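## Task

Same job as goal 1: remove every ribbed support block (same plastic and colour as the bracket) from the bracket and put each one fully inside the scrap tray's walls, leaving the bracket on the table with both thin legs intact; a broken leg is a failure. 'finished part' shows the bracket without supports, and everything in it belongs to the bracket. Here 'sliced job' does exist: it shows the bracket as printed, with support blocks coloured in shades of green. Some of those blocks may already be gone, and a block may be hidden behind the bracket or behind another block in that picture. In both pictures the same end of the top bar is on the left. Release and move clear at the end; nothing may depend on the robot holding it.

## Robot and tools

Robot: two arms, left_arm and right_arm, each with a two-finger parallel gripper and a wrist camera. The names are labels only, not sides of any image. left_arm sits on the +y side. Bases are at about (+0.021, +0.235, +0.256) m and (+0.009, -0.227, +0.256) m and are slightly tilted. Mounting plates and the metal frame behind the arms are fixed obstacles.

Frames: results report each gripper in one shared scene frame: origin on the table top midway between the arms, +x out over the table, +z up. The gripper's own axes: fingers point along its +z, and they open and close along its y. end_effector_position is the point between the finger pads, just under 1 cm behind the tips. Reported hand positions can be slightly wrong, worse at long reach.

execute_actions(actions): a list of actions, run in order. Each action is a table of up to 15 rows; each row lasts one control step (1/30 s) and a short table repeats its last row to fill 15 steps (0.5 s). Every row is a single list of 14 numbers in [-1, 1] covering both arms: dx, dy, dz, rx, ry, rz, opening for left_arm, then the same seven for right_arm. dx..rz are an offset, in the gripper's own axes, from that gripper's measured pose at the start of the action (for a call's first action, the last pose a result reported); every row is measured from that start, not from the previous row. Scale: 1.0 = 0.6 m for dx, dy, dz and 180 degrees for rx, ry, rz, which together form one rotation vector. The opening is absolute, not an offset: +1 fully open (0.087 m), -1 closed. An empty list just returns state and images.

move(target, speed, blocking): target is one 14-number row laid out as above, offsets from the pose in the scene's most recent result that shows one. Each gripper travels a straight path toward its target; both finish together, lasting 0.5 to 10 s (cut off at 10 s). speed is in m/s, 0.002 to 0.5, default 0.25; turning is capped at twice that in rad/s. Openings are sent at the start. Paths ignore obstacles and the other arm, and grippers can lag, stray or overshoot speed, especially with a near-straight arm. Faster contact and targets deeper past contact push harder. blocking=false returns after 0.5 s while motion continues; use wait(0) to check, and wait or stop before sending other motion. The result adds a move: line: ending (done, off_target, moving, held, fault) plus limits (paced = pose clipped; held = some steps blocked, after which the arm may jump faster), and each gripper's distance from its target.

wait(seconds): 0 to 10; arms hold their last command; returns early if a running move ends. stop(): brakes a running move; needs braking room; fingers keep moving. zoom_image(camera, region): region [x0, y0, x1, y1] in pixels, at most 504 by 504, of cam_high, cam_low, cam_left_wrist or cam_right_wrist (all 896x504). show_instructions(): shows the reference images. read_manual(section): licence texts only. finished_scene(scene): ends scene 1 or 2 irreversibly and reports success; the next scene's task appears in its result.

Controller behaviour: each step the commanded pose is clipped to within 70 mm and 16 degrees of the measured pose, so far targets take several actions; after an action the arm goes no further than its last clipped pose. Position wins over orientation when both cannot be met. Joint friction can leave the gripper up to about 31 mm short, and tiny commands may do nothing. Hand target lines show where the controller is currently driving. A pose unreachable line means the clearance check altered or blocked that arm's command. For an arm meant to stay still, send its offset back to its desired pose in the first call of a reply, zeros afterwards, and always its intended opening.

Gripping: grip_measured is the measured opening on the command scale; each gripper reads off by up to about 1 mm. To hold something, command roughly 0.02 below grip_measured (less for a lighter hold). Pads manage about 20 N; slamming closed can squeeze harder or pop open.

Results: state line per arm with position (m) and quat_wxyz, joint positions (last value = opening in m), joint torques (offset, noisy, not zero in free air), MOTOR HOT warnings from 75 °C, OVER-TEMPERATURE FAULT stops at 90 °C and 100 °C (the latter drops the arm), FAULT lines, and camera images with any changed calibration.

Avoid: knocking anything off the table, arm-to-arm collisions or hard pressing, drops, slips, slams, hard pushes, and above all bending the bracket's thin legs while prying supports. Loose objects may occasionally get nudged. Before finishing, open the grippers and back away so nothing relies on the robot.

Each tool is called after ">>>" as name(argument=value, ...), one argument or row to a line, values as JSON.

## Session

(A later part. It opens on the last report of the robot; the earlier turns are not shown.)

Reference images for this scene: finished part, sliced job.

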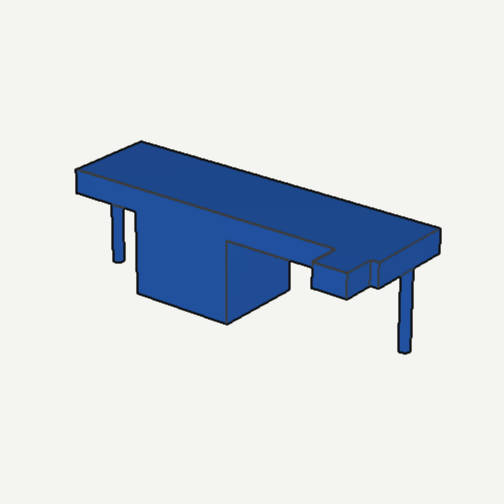

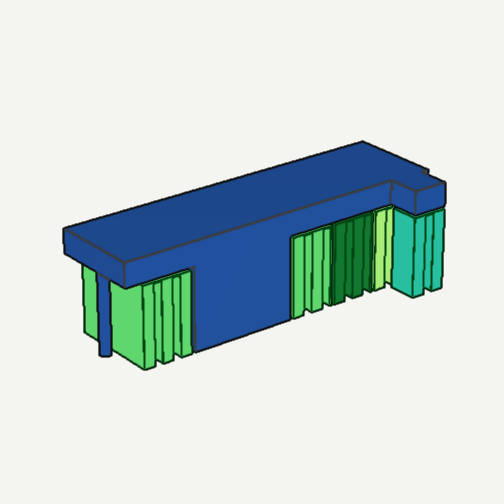

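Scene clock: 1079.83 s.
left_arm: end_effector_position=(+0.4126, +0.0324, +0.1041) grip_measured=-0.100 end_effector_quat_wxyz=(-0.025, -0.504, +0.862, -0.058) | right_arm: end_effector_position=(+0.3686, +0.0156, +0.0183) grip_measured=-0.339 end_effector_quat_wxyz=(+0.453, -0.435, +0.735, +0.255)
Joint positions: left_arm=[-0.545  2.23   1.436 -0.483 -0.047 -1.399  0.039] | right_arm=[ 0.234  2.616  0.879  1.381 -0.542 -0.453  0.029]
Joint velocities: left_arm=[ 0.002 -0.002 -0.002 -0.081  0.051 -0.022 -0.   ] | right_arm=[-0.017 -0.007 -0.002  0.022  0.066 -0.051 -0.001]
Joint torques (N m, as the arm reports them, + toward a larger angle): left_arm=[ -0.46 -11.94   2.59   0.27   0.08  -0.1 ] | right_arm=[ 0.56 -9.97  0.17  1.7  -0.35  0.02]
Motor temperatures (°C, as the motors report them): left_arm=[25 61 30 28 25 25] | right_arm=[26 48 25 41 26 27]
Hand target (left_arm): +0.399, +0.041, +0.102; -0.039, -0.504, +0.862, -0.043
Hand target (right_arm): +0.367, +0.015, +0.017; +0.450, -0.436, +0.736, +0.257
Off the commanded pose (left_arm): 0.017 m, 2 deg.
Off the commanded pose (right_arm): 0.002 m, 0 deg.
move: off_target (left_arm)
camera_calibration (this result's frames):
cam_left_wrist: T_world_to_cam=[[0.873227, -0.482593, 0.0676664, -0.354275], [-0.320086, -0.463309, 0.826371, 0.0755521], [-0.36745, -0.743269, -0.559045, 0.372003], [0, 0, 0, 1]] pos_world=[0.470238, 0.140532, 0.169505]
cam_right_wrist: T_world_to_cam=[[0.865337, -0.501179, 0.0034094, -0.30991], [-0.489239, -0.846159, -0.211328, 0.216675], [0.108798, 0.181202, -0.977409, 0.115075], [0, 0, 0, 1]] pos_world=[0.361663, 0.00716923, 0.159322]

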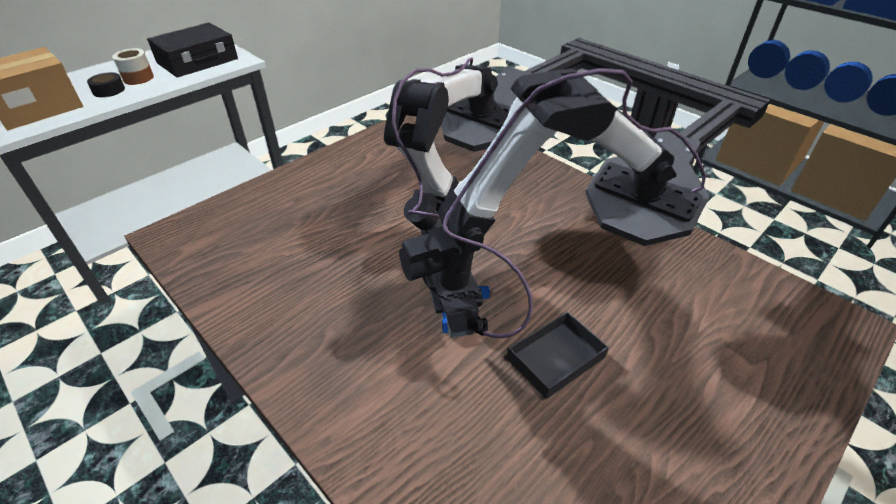

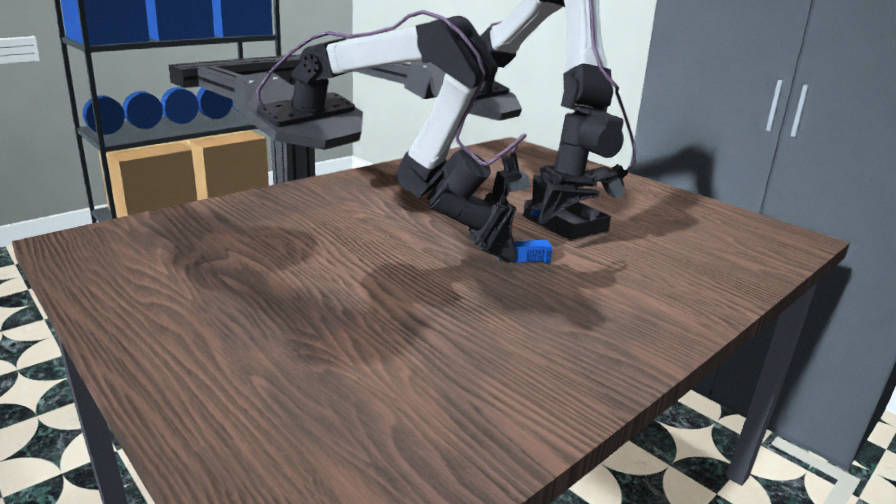

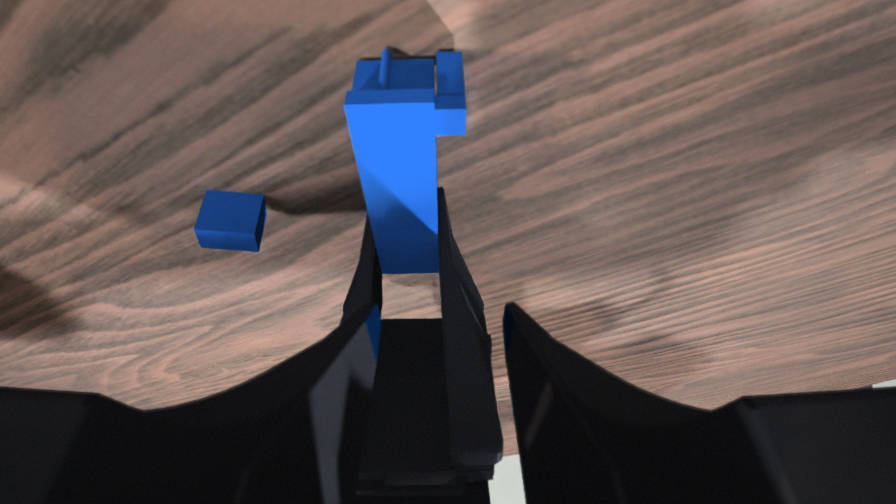

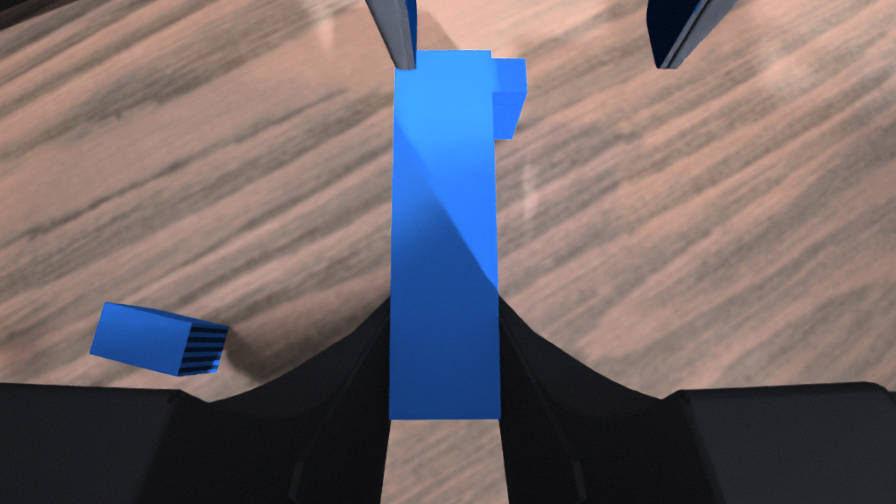

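>>> move(
  target=[-0.0588,-0.0243,0.011,0.0426,0.0812,0.4972,-0.38,0,0,0,0,0,0,-0.38],
  speed=0.3,
)

Scene clock: 1093.33 s.
left_arm: end_effector_position=(+0.4491, +0.0527, +0.1045) grip_measured=-0.380 end_effector_quat_wxyz=(-0.026, +0.256, +0.952, -0.165) | right_arm: end_effector_position=(+0.3686, +0.0156, +0.0183) grip_measured=-0.339 end_effector_quat_wxyz=(+0.453, -0.435, +0.735, +0.255)
Joint positions: left_arm=[-0.501  2.502  2.017 -0.882  0.184  0.223  0.027] | right_arm=[ 0.234  2.616  0.879  1.381 -0.542 -0.453  0.029]
Joint velocities: left_arm=[ 0.002 -0.002 -0.007  0.007 -0.007 -0.007 -0.001] | right_arm=[-0.007  0.012 -0.007 -0.066  0.022  0.051  0.001]
Joint torques (N m, as the arm reports them, + toward a larger angle): left_arm=[ -1.53 -11.1    7.68   0.13   0.34  -0.09] | right_arm=[ 0.56 -9.84  0.28  1.81 -0.34  0.04]
Motor temperatures (°C, as the motors report them): left_arm=[25 62 30 28 25 25] | right_arm=[26 48 25 41 26 27]
Hand target (left_arm): +0.441, +0.055, +0.094; -0.045, +0.257, +0.951, -0.167
Hand target (right_arm): +0.369, +0.016, +0.018; +0.453, -0.435, +0.735, +0.255
Off the commanded pose (left_arm): 0.012 m, 2 deg.
Off the commanded pose (right_arm): 0.000 m, 0 deg.
move: off_target (left_arm)
camera_calibration (this result's frames):
cam_left_wrist: T_world_to_cam=[[-0.476205, -0.818792, 0.320639, 0.220958], [-0.458483, 0.542347, 0.704026, 0.118287], [-0.750348, 0.188253, -0.63367, 0.531423], [0, 0, 0, 1]] pos_world=[0.558206, 0.0167242, 0.182622]
cam_right_wrist: T_world_to_cam=[[0.865337, -0.501179, 0.0034094, -0.30991], [-0.489239, -0.846159, -0.211328, 0.216675], [0.108798, 0.181202, -0.977409, 0.115075], [0, 0, 0, 1]] pos_world=[0.361663, 0.00716923, 0.159322]

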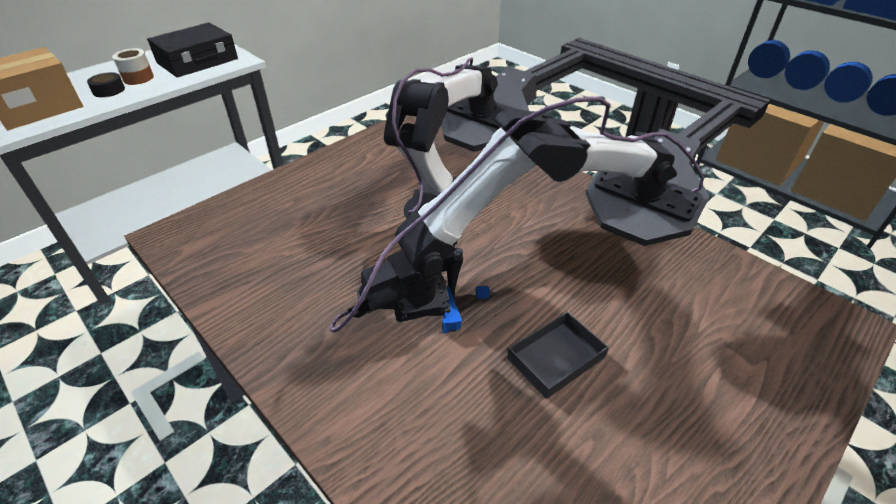

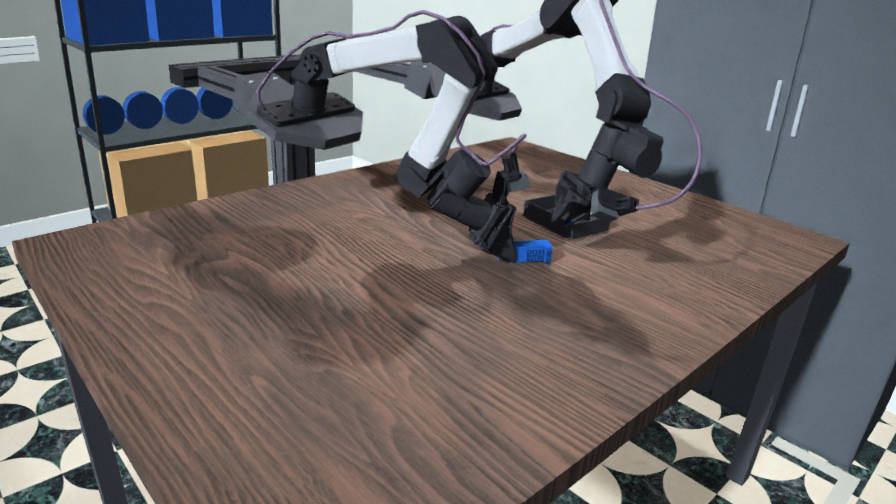

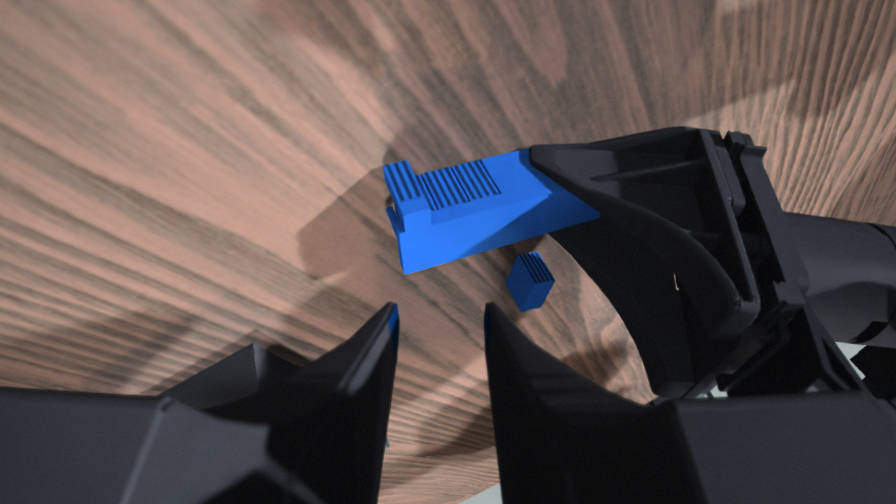

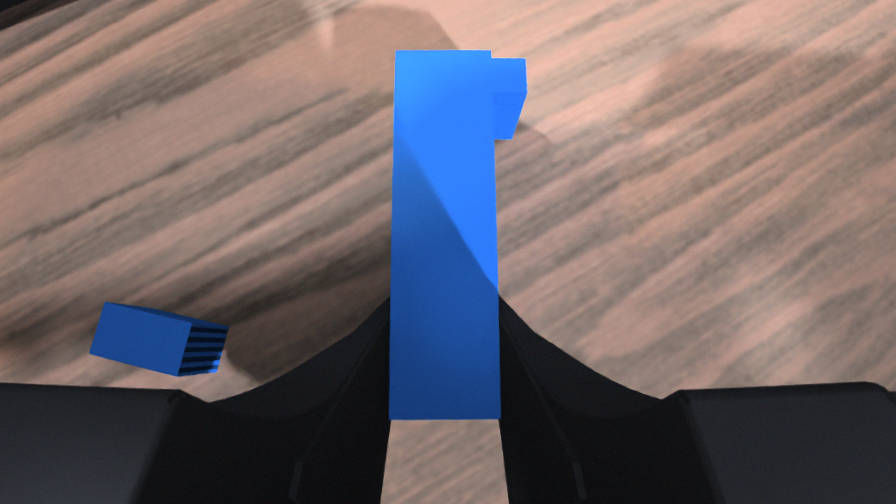

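>>> move(
  target=[0.008,0.019,0.062,0,0,0,-0.38,0,0,0,0,0,0,-0.38],
  speed=0.1,
)

Scene clock: 1102.30 s.
left_arm: end_effector_position=(+0.4518, +0.0483, +0.0809) grip_measured=-0.380 end_effector_quat_wxyz=(-0.015, +0.259, +0.952, -0.166) | right_arm: end_effector_position=(+0.3686, +0.0156, +0.0183) grip_measured=-0.339 end_effector_quat_wxyz=(+0.453, -0.435, +0.735, +0.255)
Joint positions: left_arm=[-0.501  2.551  2.018 -0.813  0.184  0.227  0.027] | right_arm=[ 0.234  2.616  0.879  1.381 -0.542 -0.453  0.029]
Joint velocities: left_arm=[ 0.002 -0.002  0.012  0.022 -0.051 -0.007 -0.   ] | right_arm=[ 0.012 -0.007  0.012 -0.066  0.066  0.051 -0.   ]
Joint torques (N m, as the arm reports them, + toward a larger angle): left_arm=[ -0.96 -11.44   5.     0.52   0.31  -0.07] | right_arm=[ 0.55 -9.96  0.22  1.77 -0.36  0.02]
Motor temperatures (°C, as the motors report them): left_arm=[25 62 31 28 25 25] | right_arm=[26 48 25 41 26 27]
Hand target (left_arm): +0.445, +0.053, +0.066; -0.026, +0.256, +0.952, -0.165
Hand target (right_arm): +0.369, +0.016, +0.018; +0.453, -0.435, +0.735, +0.255
Off the commanded pose (left_arm): 0.017 m, 1 deg.
Off the commanded pose (right_arm): 0.000 m, 0 deg.
move: off_target (left_arm)
camera_calibration (this result's frames):
cam_left_wrist: T_world_to_cam=[[-0.483863, -0.816069, 0.316082, 0.229916], [-0.472326, 0.547575, 0.690702, 0.145574], [-0.736739, 0.184911, -0.650402, 0.514637], [0, 0, 0, 1]] pos_world=[0.559159, 0.0127524, 0.161501]
cam_right_wrist: T_world_to_cam=[[0.865337, -0.501179, 0.0034094, -0.30991], [-0.489239, -0.846159, -0.211328, 0.216675], [0.108798, 0.181202, -0.977409, 0.115075], [0, 0, 0, 1]] pos_world=[0.361663, 0.00716923, 0.159322]

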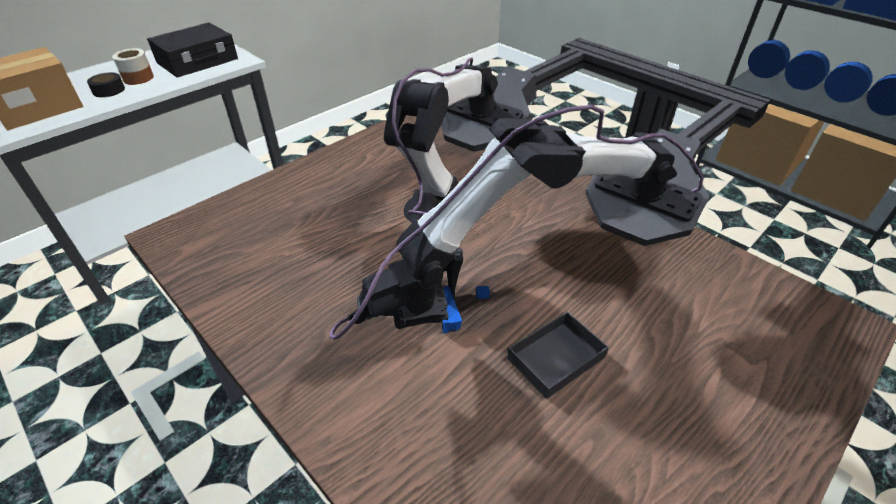

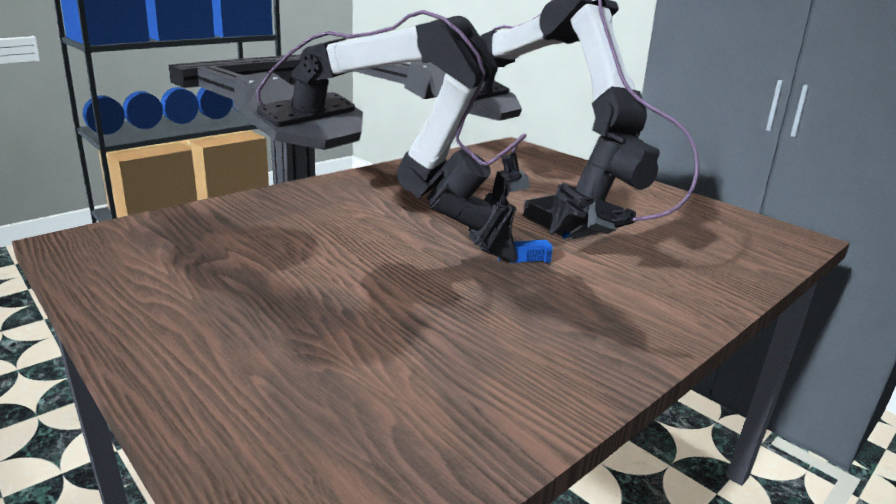

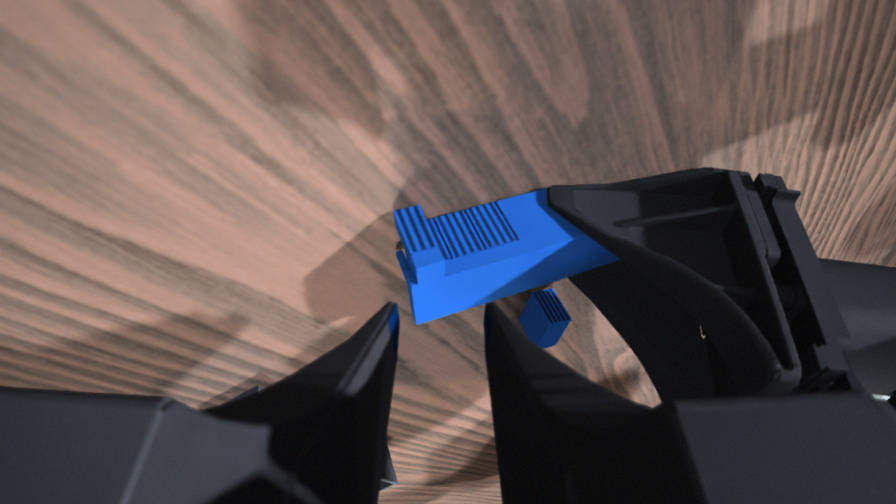

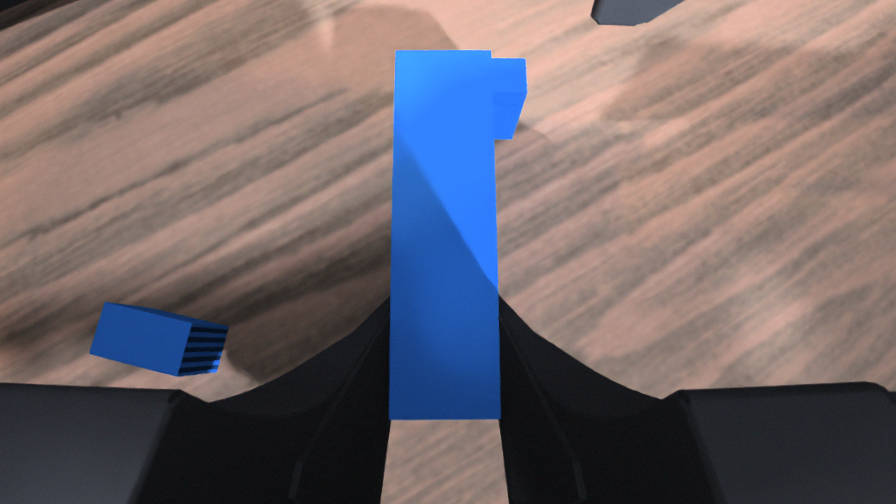

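>>> zoom_image(
  camera="cam_left_wrist",
  region=[360, 180, 540, 340],
)

Region (360, 180, 540, 340) of cam_left_wrist's 896x504 image, scaled by 2.800, with more detail than that image has.

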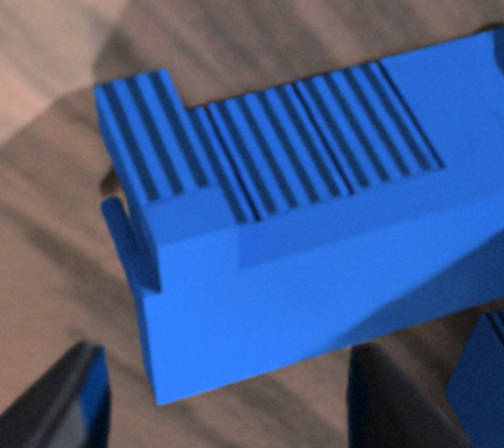

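>>> move(
  target=[0.03,0.0217,0.05,0,0,0,-0.38,0,0,0,0,0,0,-0.38],
  speed=0.08,
)

Scene clock: 1123.03 s.
left_arm: end_effector_position=(+0.4507, +0.0528, +0.0633) grip_measured=-0.380 end_effector_quat_wxyz=(+0.001, +0.261, +0.951, -0.165) | right_arm: end_effector_position=(+0.3686, +0.0156, +0.0183) grip_measured=-0.339 end_effector_quat_wxyz=(+0.453, -0.435, +0.735, +0.255)
Joint positions: left_arm=[-0.489  2.551  1.945 -0.711  0.184  0.244  0.027] | right_arm=[ 0.234  2.616  0.879  1.381 -0.542 -0.453  0.029]
Joint velocities: left_arm=[ 0.002 -0.012 -0.007 -0.007  0.081  0.081 -0.   ] | right_arm=[ 0.002 -0.002 -0.007 -0.007  0.022  0.022  0.   ]
Joint torques (N m, as the arm reports them, + toward a larger angle): left_arm=[ -0.95 -11.5    3.64   0.58   0.34  -0.08] | right_arm=[ 0.52 -9.92  0.24  1.8  -0.37  0.05]
Motor temperatures (°C, as the motors report them): left_arm=[25 63 31 28 25 25] | right_arm=[26 49 25 41 26 27]
Hand target (left_arm): +0.439, +0.059, +0.048; -0.015, +0.259, +0.952, -0.166
Hand target (right_arm): +0.369, +0.016, +0.018; +0.453, -0.435, +0.735, +0.255
Off the commanded pose (left_arm): 0.021 m, 2 deg.
Off the commanded pose (right_arm): 0.000 m, 0 deg.
move: off_target (left_arm)
camera_calibration (this result's frames):
cam_left_wrist: T_world_to_cam=[[-0.493569, -0.81401, 0.306231, 0.243491], [-0.493733, 0.552123, 0.671854, 0.165276], [-0.715973, 0.18041, -0.674414, 0.493991], [0, 0, 0, 1]] pos_world=[0.555466, 0.0178308, 0.147548]
cam_right_wrist: T_world_to_cam=[[0.865337, -0.501179, 0.0034094, -0.30991], [-0.489239, -0.846159, -0.211328, 0.216675], [0.108798, 0.181202, -0.977409, 0.115075], [0, 0, 0, 1]] pos_world=[0.361663, 0.00716923, 0.159322]

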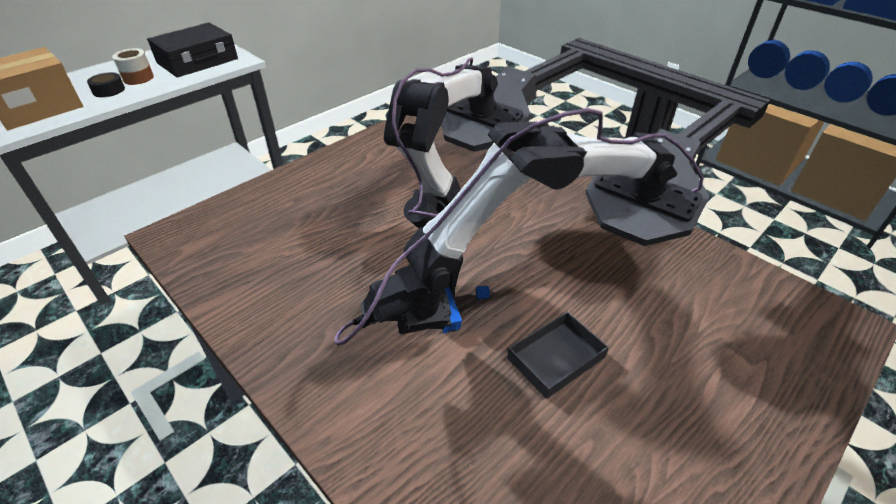

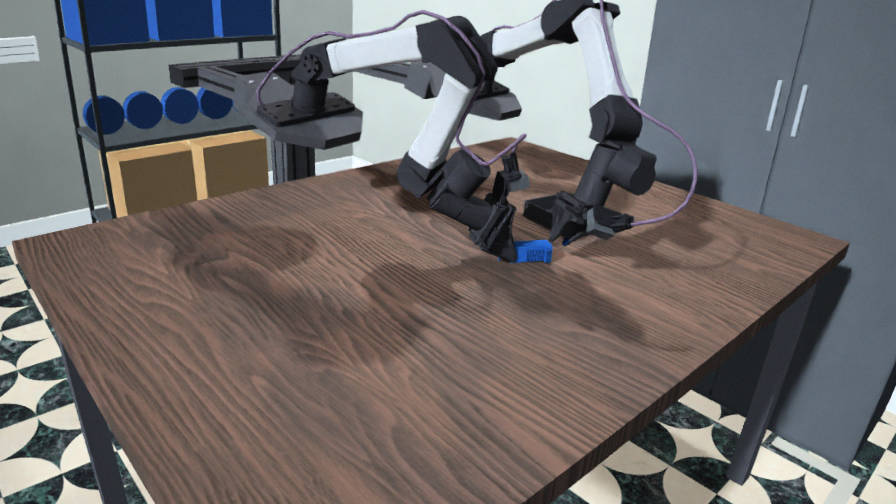

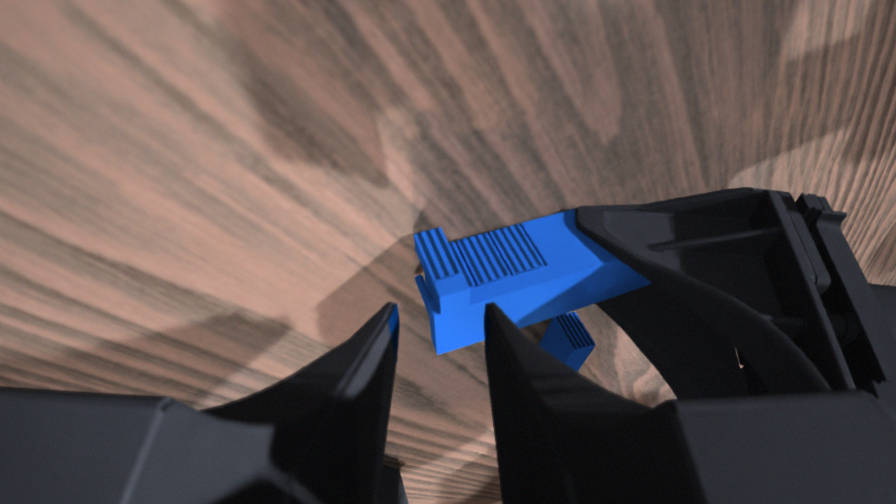

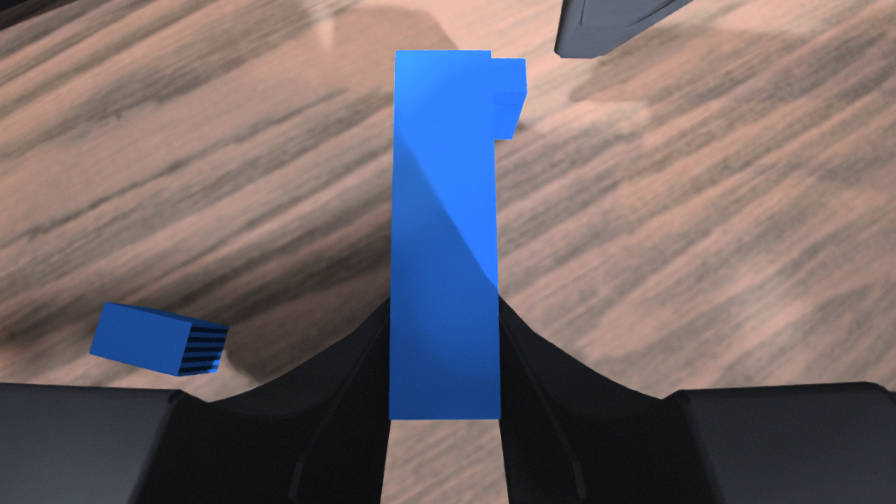

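>>> move(
  target=[0.033,0.0,0.03,0,0.035,0,-0.38,0,0,0,0,0,0,-0.38],
  speed=0.06,
)

Scene clock: 1129.80 s.
left_arm: end_effector_position=(+0.4411, +0.0578, +0.0534) grip_measured=-0.380 end_effector_quat_wxyz=(-0.033, +0.264, +0.952, -0.155) | right_arm: end_effector_position=(+0.3686, +0.0156, +0.0183) grip_measured=-0.339 end_effector_quat_wxyz=(+0.453, -0.435, +0.735, +0.255)
Joint positions: left_arm=[-0.489  2.609  2.013 -0.79   0.166  0.249  0.027] | right_arm=[ 0.234  2.616  0.879  1.381 -0.542 -0.453  0.029]
Joint velocities: left_arm=[ 0.012  0.002 -0.002  0.051  0.007  0.007  0.   ] | right_arm=[-0.002 -0.007  0.007 -0.066 -0.081  0.007 -0.   ]
Joint torques (N m, as the arm reports them, + toward a larger angle): left_arm=[ -2.86 -11.23   7.26   0.1    0.14  -0.08] | right_arm=[ 0.53 -9.9   0.26  1.8  -0.36  0.02]
Motor temperatures (°C, as the motors report them): left_arm=[25 64 31 28 25 25] | right_arm=[26 49 25 41 26 27]
Hand target (left_arm): +0.432, +0.057, +0.045; -0.051, +0.270, +0.950, -0.150
Hand target (right_arm): +0.369, +0.016, +0.018; +0.453, -0.435, +0.735, +0.255
Off the commanded pose (left_arm): 0.013 m, 2 deg.
Off the commanded pose (right_arm): 0.000 m, 0 deg.
move: off_target (left_arm)
camera_calibration (this result's frames):
cam_left_wrist: T_world_to_cam=[[-0.488275, -0.817806, 0.304601, 0.243846], [-0.445315, 0.533661, 0.718958, 0.141658], [-0.750521, 0.215405, -0.624754, 0.490067], [0, 0, 0, 1]] pos_world=[0.549952, 0.0182584, 0.13005]
cam_right_wrist: T_world_to_cam=[[0.865337, -0.501179, 0.0034094, -0.30991], [-0.489239, -0.846159, -0.211328, 0.216675], [0.108798, 0.181202, -0.977409, 0.115075], [0, 0, 0, 1]] pos_world=[0.361663, 0.00716923, 0.159322]

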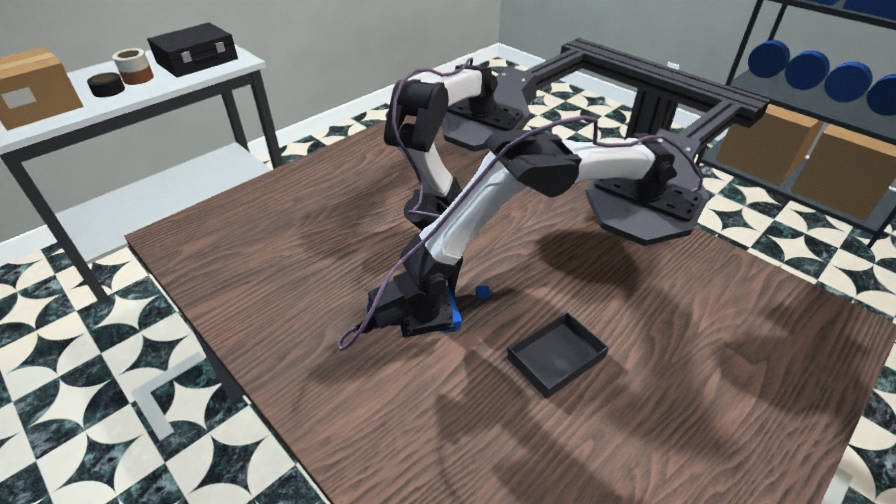

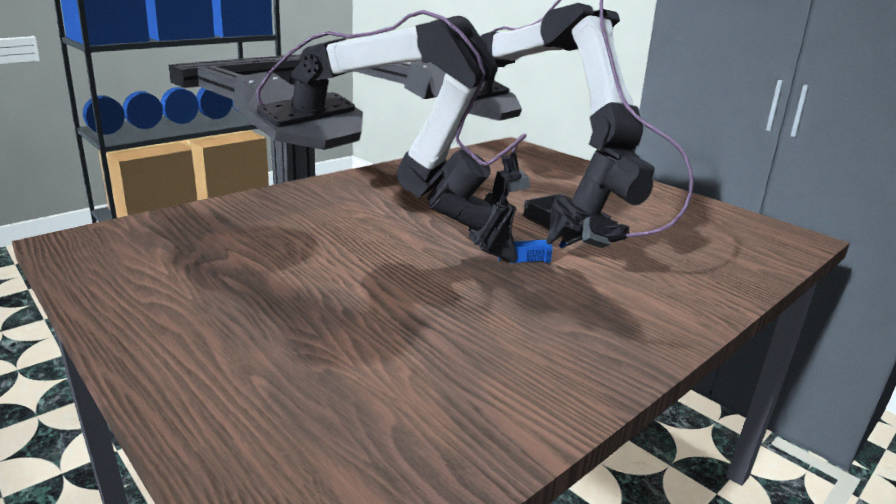

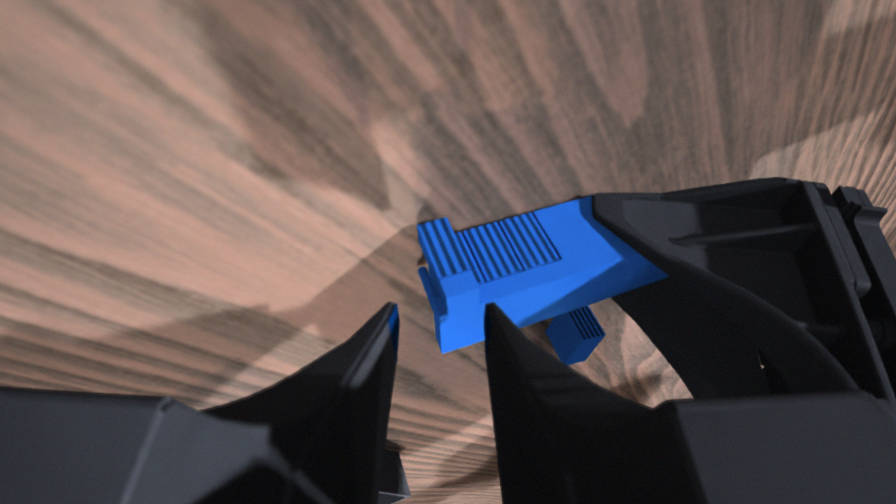

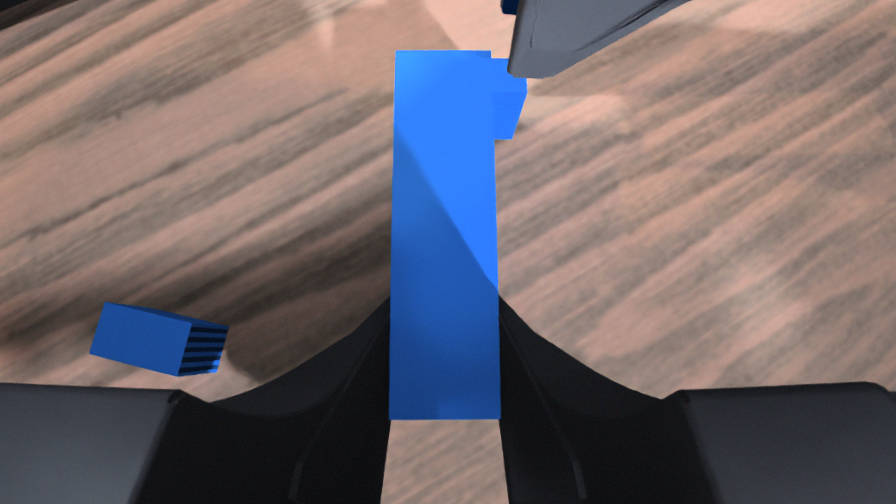

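>>> move(
  target=[-0.006,-0.01,0.036,0,0,0,-0.38,0,0,0,0,0,0,-0.38],
  speed=0.04,
)

Scene clock: 1135.33 s.
left_arm: end_effector_position=(+0.4395, +0.0494, +0.0451) grip_measured=-0.380 end_effector_quat_wxyz=(-0.031, +0.263, +0.951, -0.156) | right_arm: end_effector_position=(+0.3686, +0.0156, +0.0183) grip_measured=-0.339 end_effector_quat_wxyz=(+0.453, -0.435, +0.735, +0.255)
Joint positions: left_arm=[-0.503  2.635  2.026 -0.772  0.165  0.235  0.027] | right_arm=[ 0.234  2.616  0.879  1.381 -0.542 -0.453  0.029]
Joint velocities: left_arm=[-0.027  0.007  0.012  0.051 -0.007 -0.051 -0.   ] | right_arm=[ 0.017 -0.017  0.017 -0.037  0.007 -0.007  0.001]
Joint torques (N m, as the arm reports them, + toward a larger angle): left_arm=[ -2.77 -11.24   7.1    0.4    0.23  -0.18] | right_arm=[ 0.53 -9.89  0.25  1.81 -0.34  0.03]
Motor temperatures (°C, as the motors report them): left_arm=[25 64 32 28 25 25] | right_arm=[26 49 25 41 26 27]
Hand target (left_arm): +0.438, +0.045, +0.035; -0.032, +0.264, +0.952, -0.155
Hand target (right_arm): +0.369, +0.016, +0.018; +0.453, -0.435, +0.735, +0.255
Off the commanded pose (left_arm): 0.011 m, 0 deg.
Off the commanded pose (right_arm): 0.000 m, 0 deg.
move: off_target (left_arm)
camera_calibration (this result's frames):
cam_left_wrist: T_world_to_cam=[[-0.488448, -0.817207, 0.305929, 0.23867], [-0.447262, 0.53551, 0.71637, 0.152338], [-0.74925, 0.213079, -0.627074, 0.485145], [0, 0, 0, 1]] pos_world=[0.548208, 0.0100903, 0.122075]
cam_right_wrist: T_world_to_cam=[[0.865337, -0.501179, 0.0034094, -0.30991], [-0.489239, -0.846159, -0.211328, 0.216675], [0.108798, 0.181202, -0.977409, 0.115075], [0, 0, 0, 1]] pos_world=[0.361663, 0.00716923, 0.159322]

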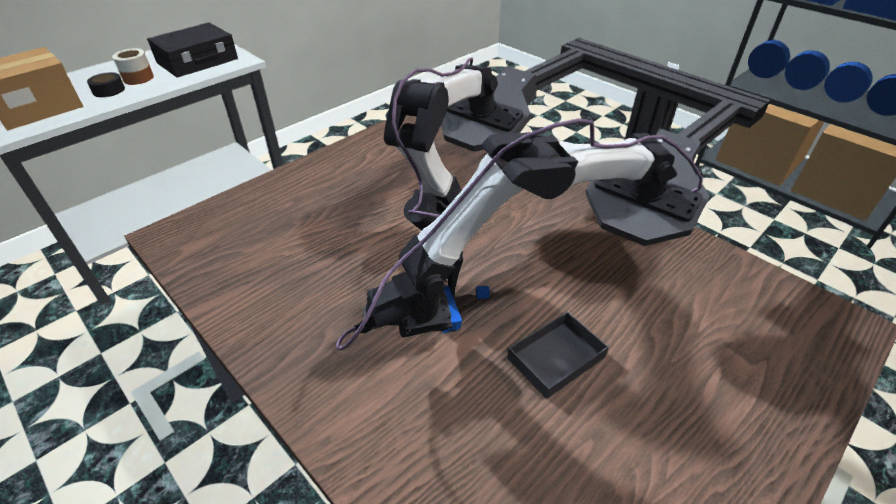

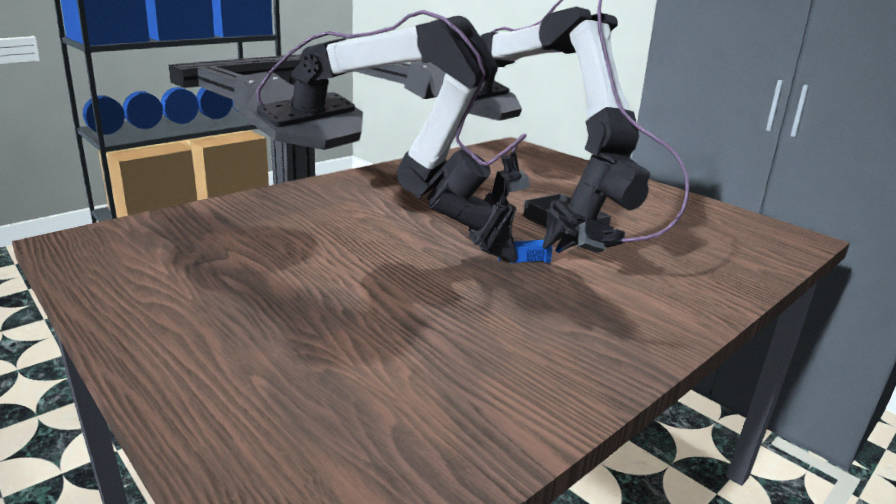

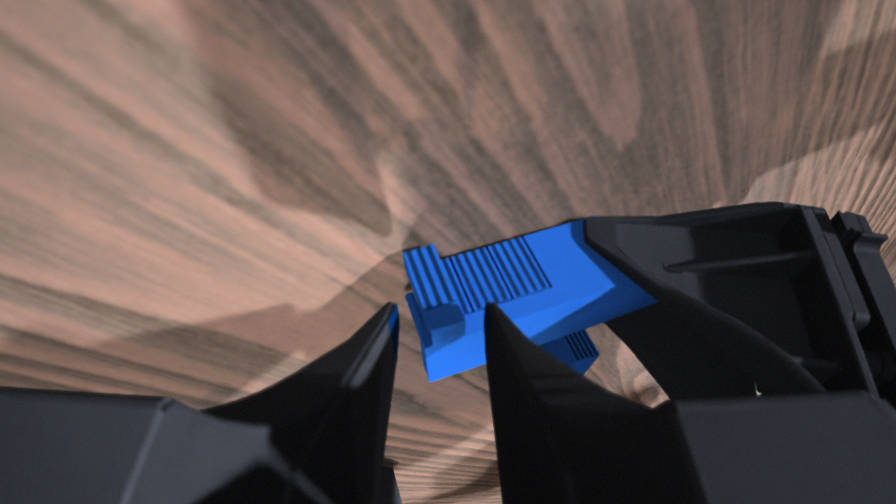

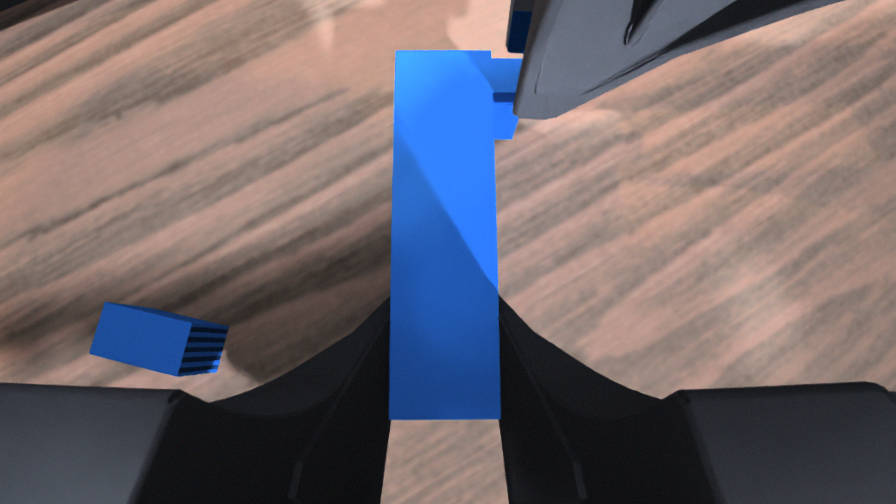

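>>> move(
  target=[0.005,0.004,0.04,0,0,0,-0.38,0,0,0,0,0,0,-0.38],
  speed=0.04,
)

Scene clock: 1139.37 s.
left_arm: end_effector_position=(+0.4405, +0.0474, +0.0346) grip_measured=-0.380 end_effector_quat_wxyz=(-0.025, +0.264, +0.952, -0.156) | right_arm: end_effector_position=(+0.3686, +0.0156, +0.0183) grip_measured=-0.339 end_effector_quat_wxyz=(+0.453, -0.435, +0.735, +0.255)
Joint positions: left_arm=[-0.503  2.657  2.026 -0.737  0.165  0.235  0.027] | right_arm=[ 0.234  2.616  0.879  1.381 -0.542 -0.453  0.029]
Joint velocities: left_arm=[-0.012 -0.007 -0.002 -0.037  0.066 -0.037  0.001] | right_arm=[ 0.002  0.012  0.007 -0.022  0.022  0.007  0.001]
Joint torques (N m, as the arm reports them, + toward a larger angle): left_arm=[ -2.29 -11.28   5.75   0.45   0.25  -0.16] | right_arm=[ 0.52 -9.9   0.17  1.8  -0.34  0.03]
Motor temperatures (°C, as the motors report them): left_arm=[25 64 32 28 25 25] | right_arm=[26 49 25 41 26 27]
Hand target (left_arm): +0.434, +0.046, +0.022; -0.031, +0.263, +0.951, -0.156
Hand target (right_arm): +0.369, +0.016, +0.018; +0.453, -0.435, +0.735, +0.255
Off the commanded pose (left_arm): 0.014 m, 1 deg.
Off the commanded pose (right_arm): 0.000 m, 0 deg.
move: off_target (left_arm)
camera_calibration (this result's frames):
cam_left_wrist: T_world_to_cam=[[-0.490651, -0.816974, 0.30301, 0.241806], [-0.457302, 0.537437, 0.708545, 0.165916], [-0.741712, 0.209082, -0.637298, 0.477029], [0, 0, 0, 1]] pos_world=[0.548334, 0.00864164, 0.113181]
cam_right_wrist: T_world_to_cam=[[0.865337, -0.501179, 0.0034094, -0.30991], [-0.489239, -0.846159, -0.211328, 0.216675], [0.108798, 0.181202, -0.977409, 0.115075], [0, 0, 0, 1]] pos_world=[0.361663, 0.00716923, 0.159322]

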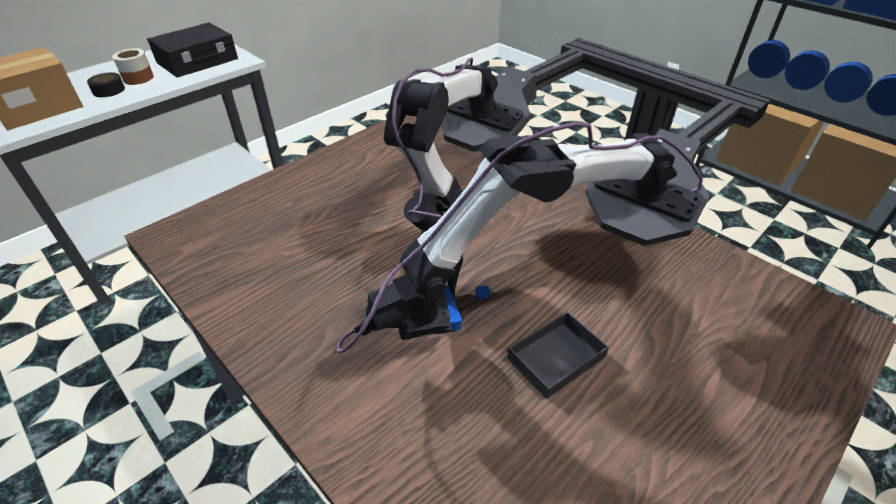

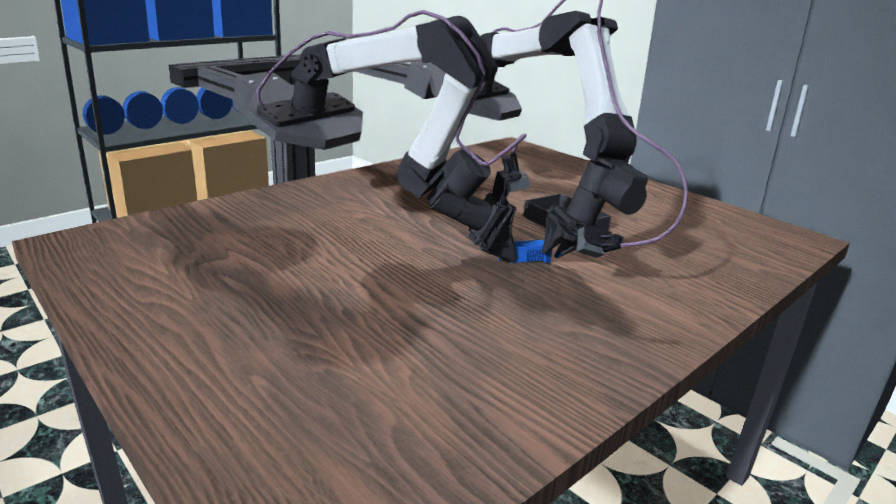

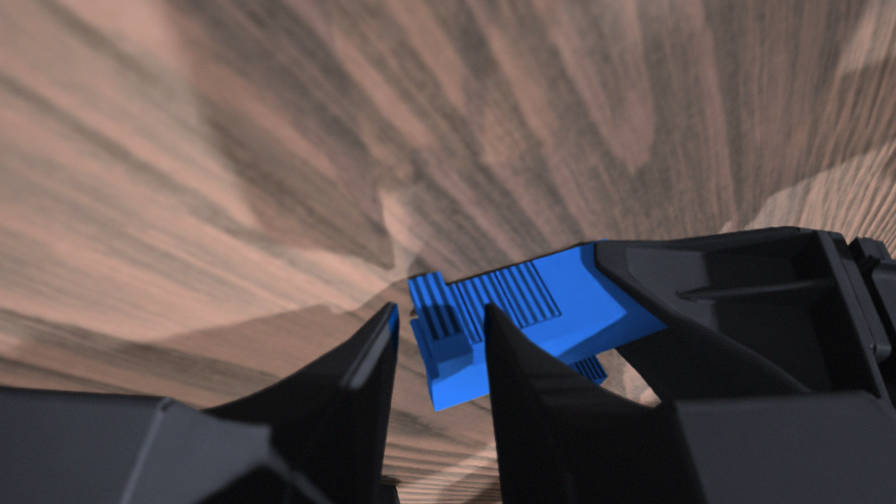

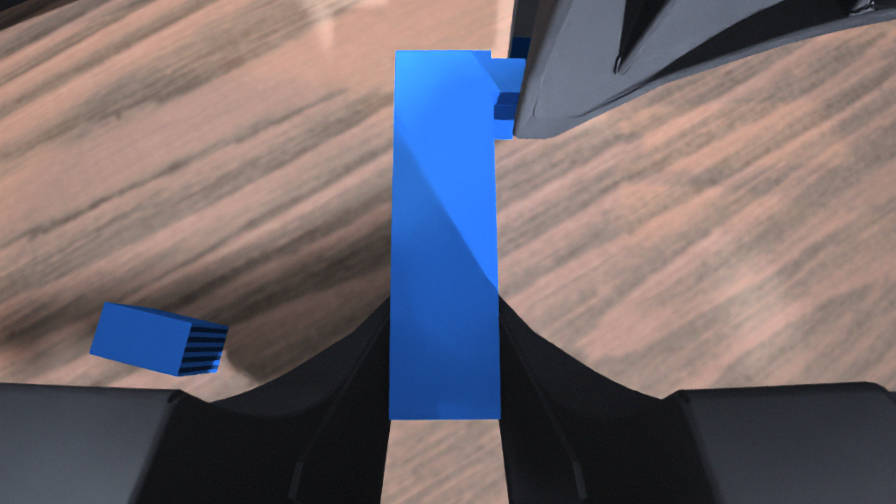

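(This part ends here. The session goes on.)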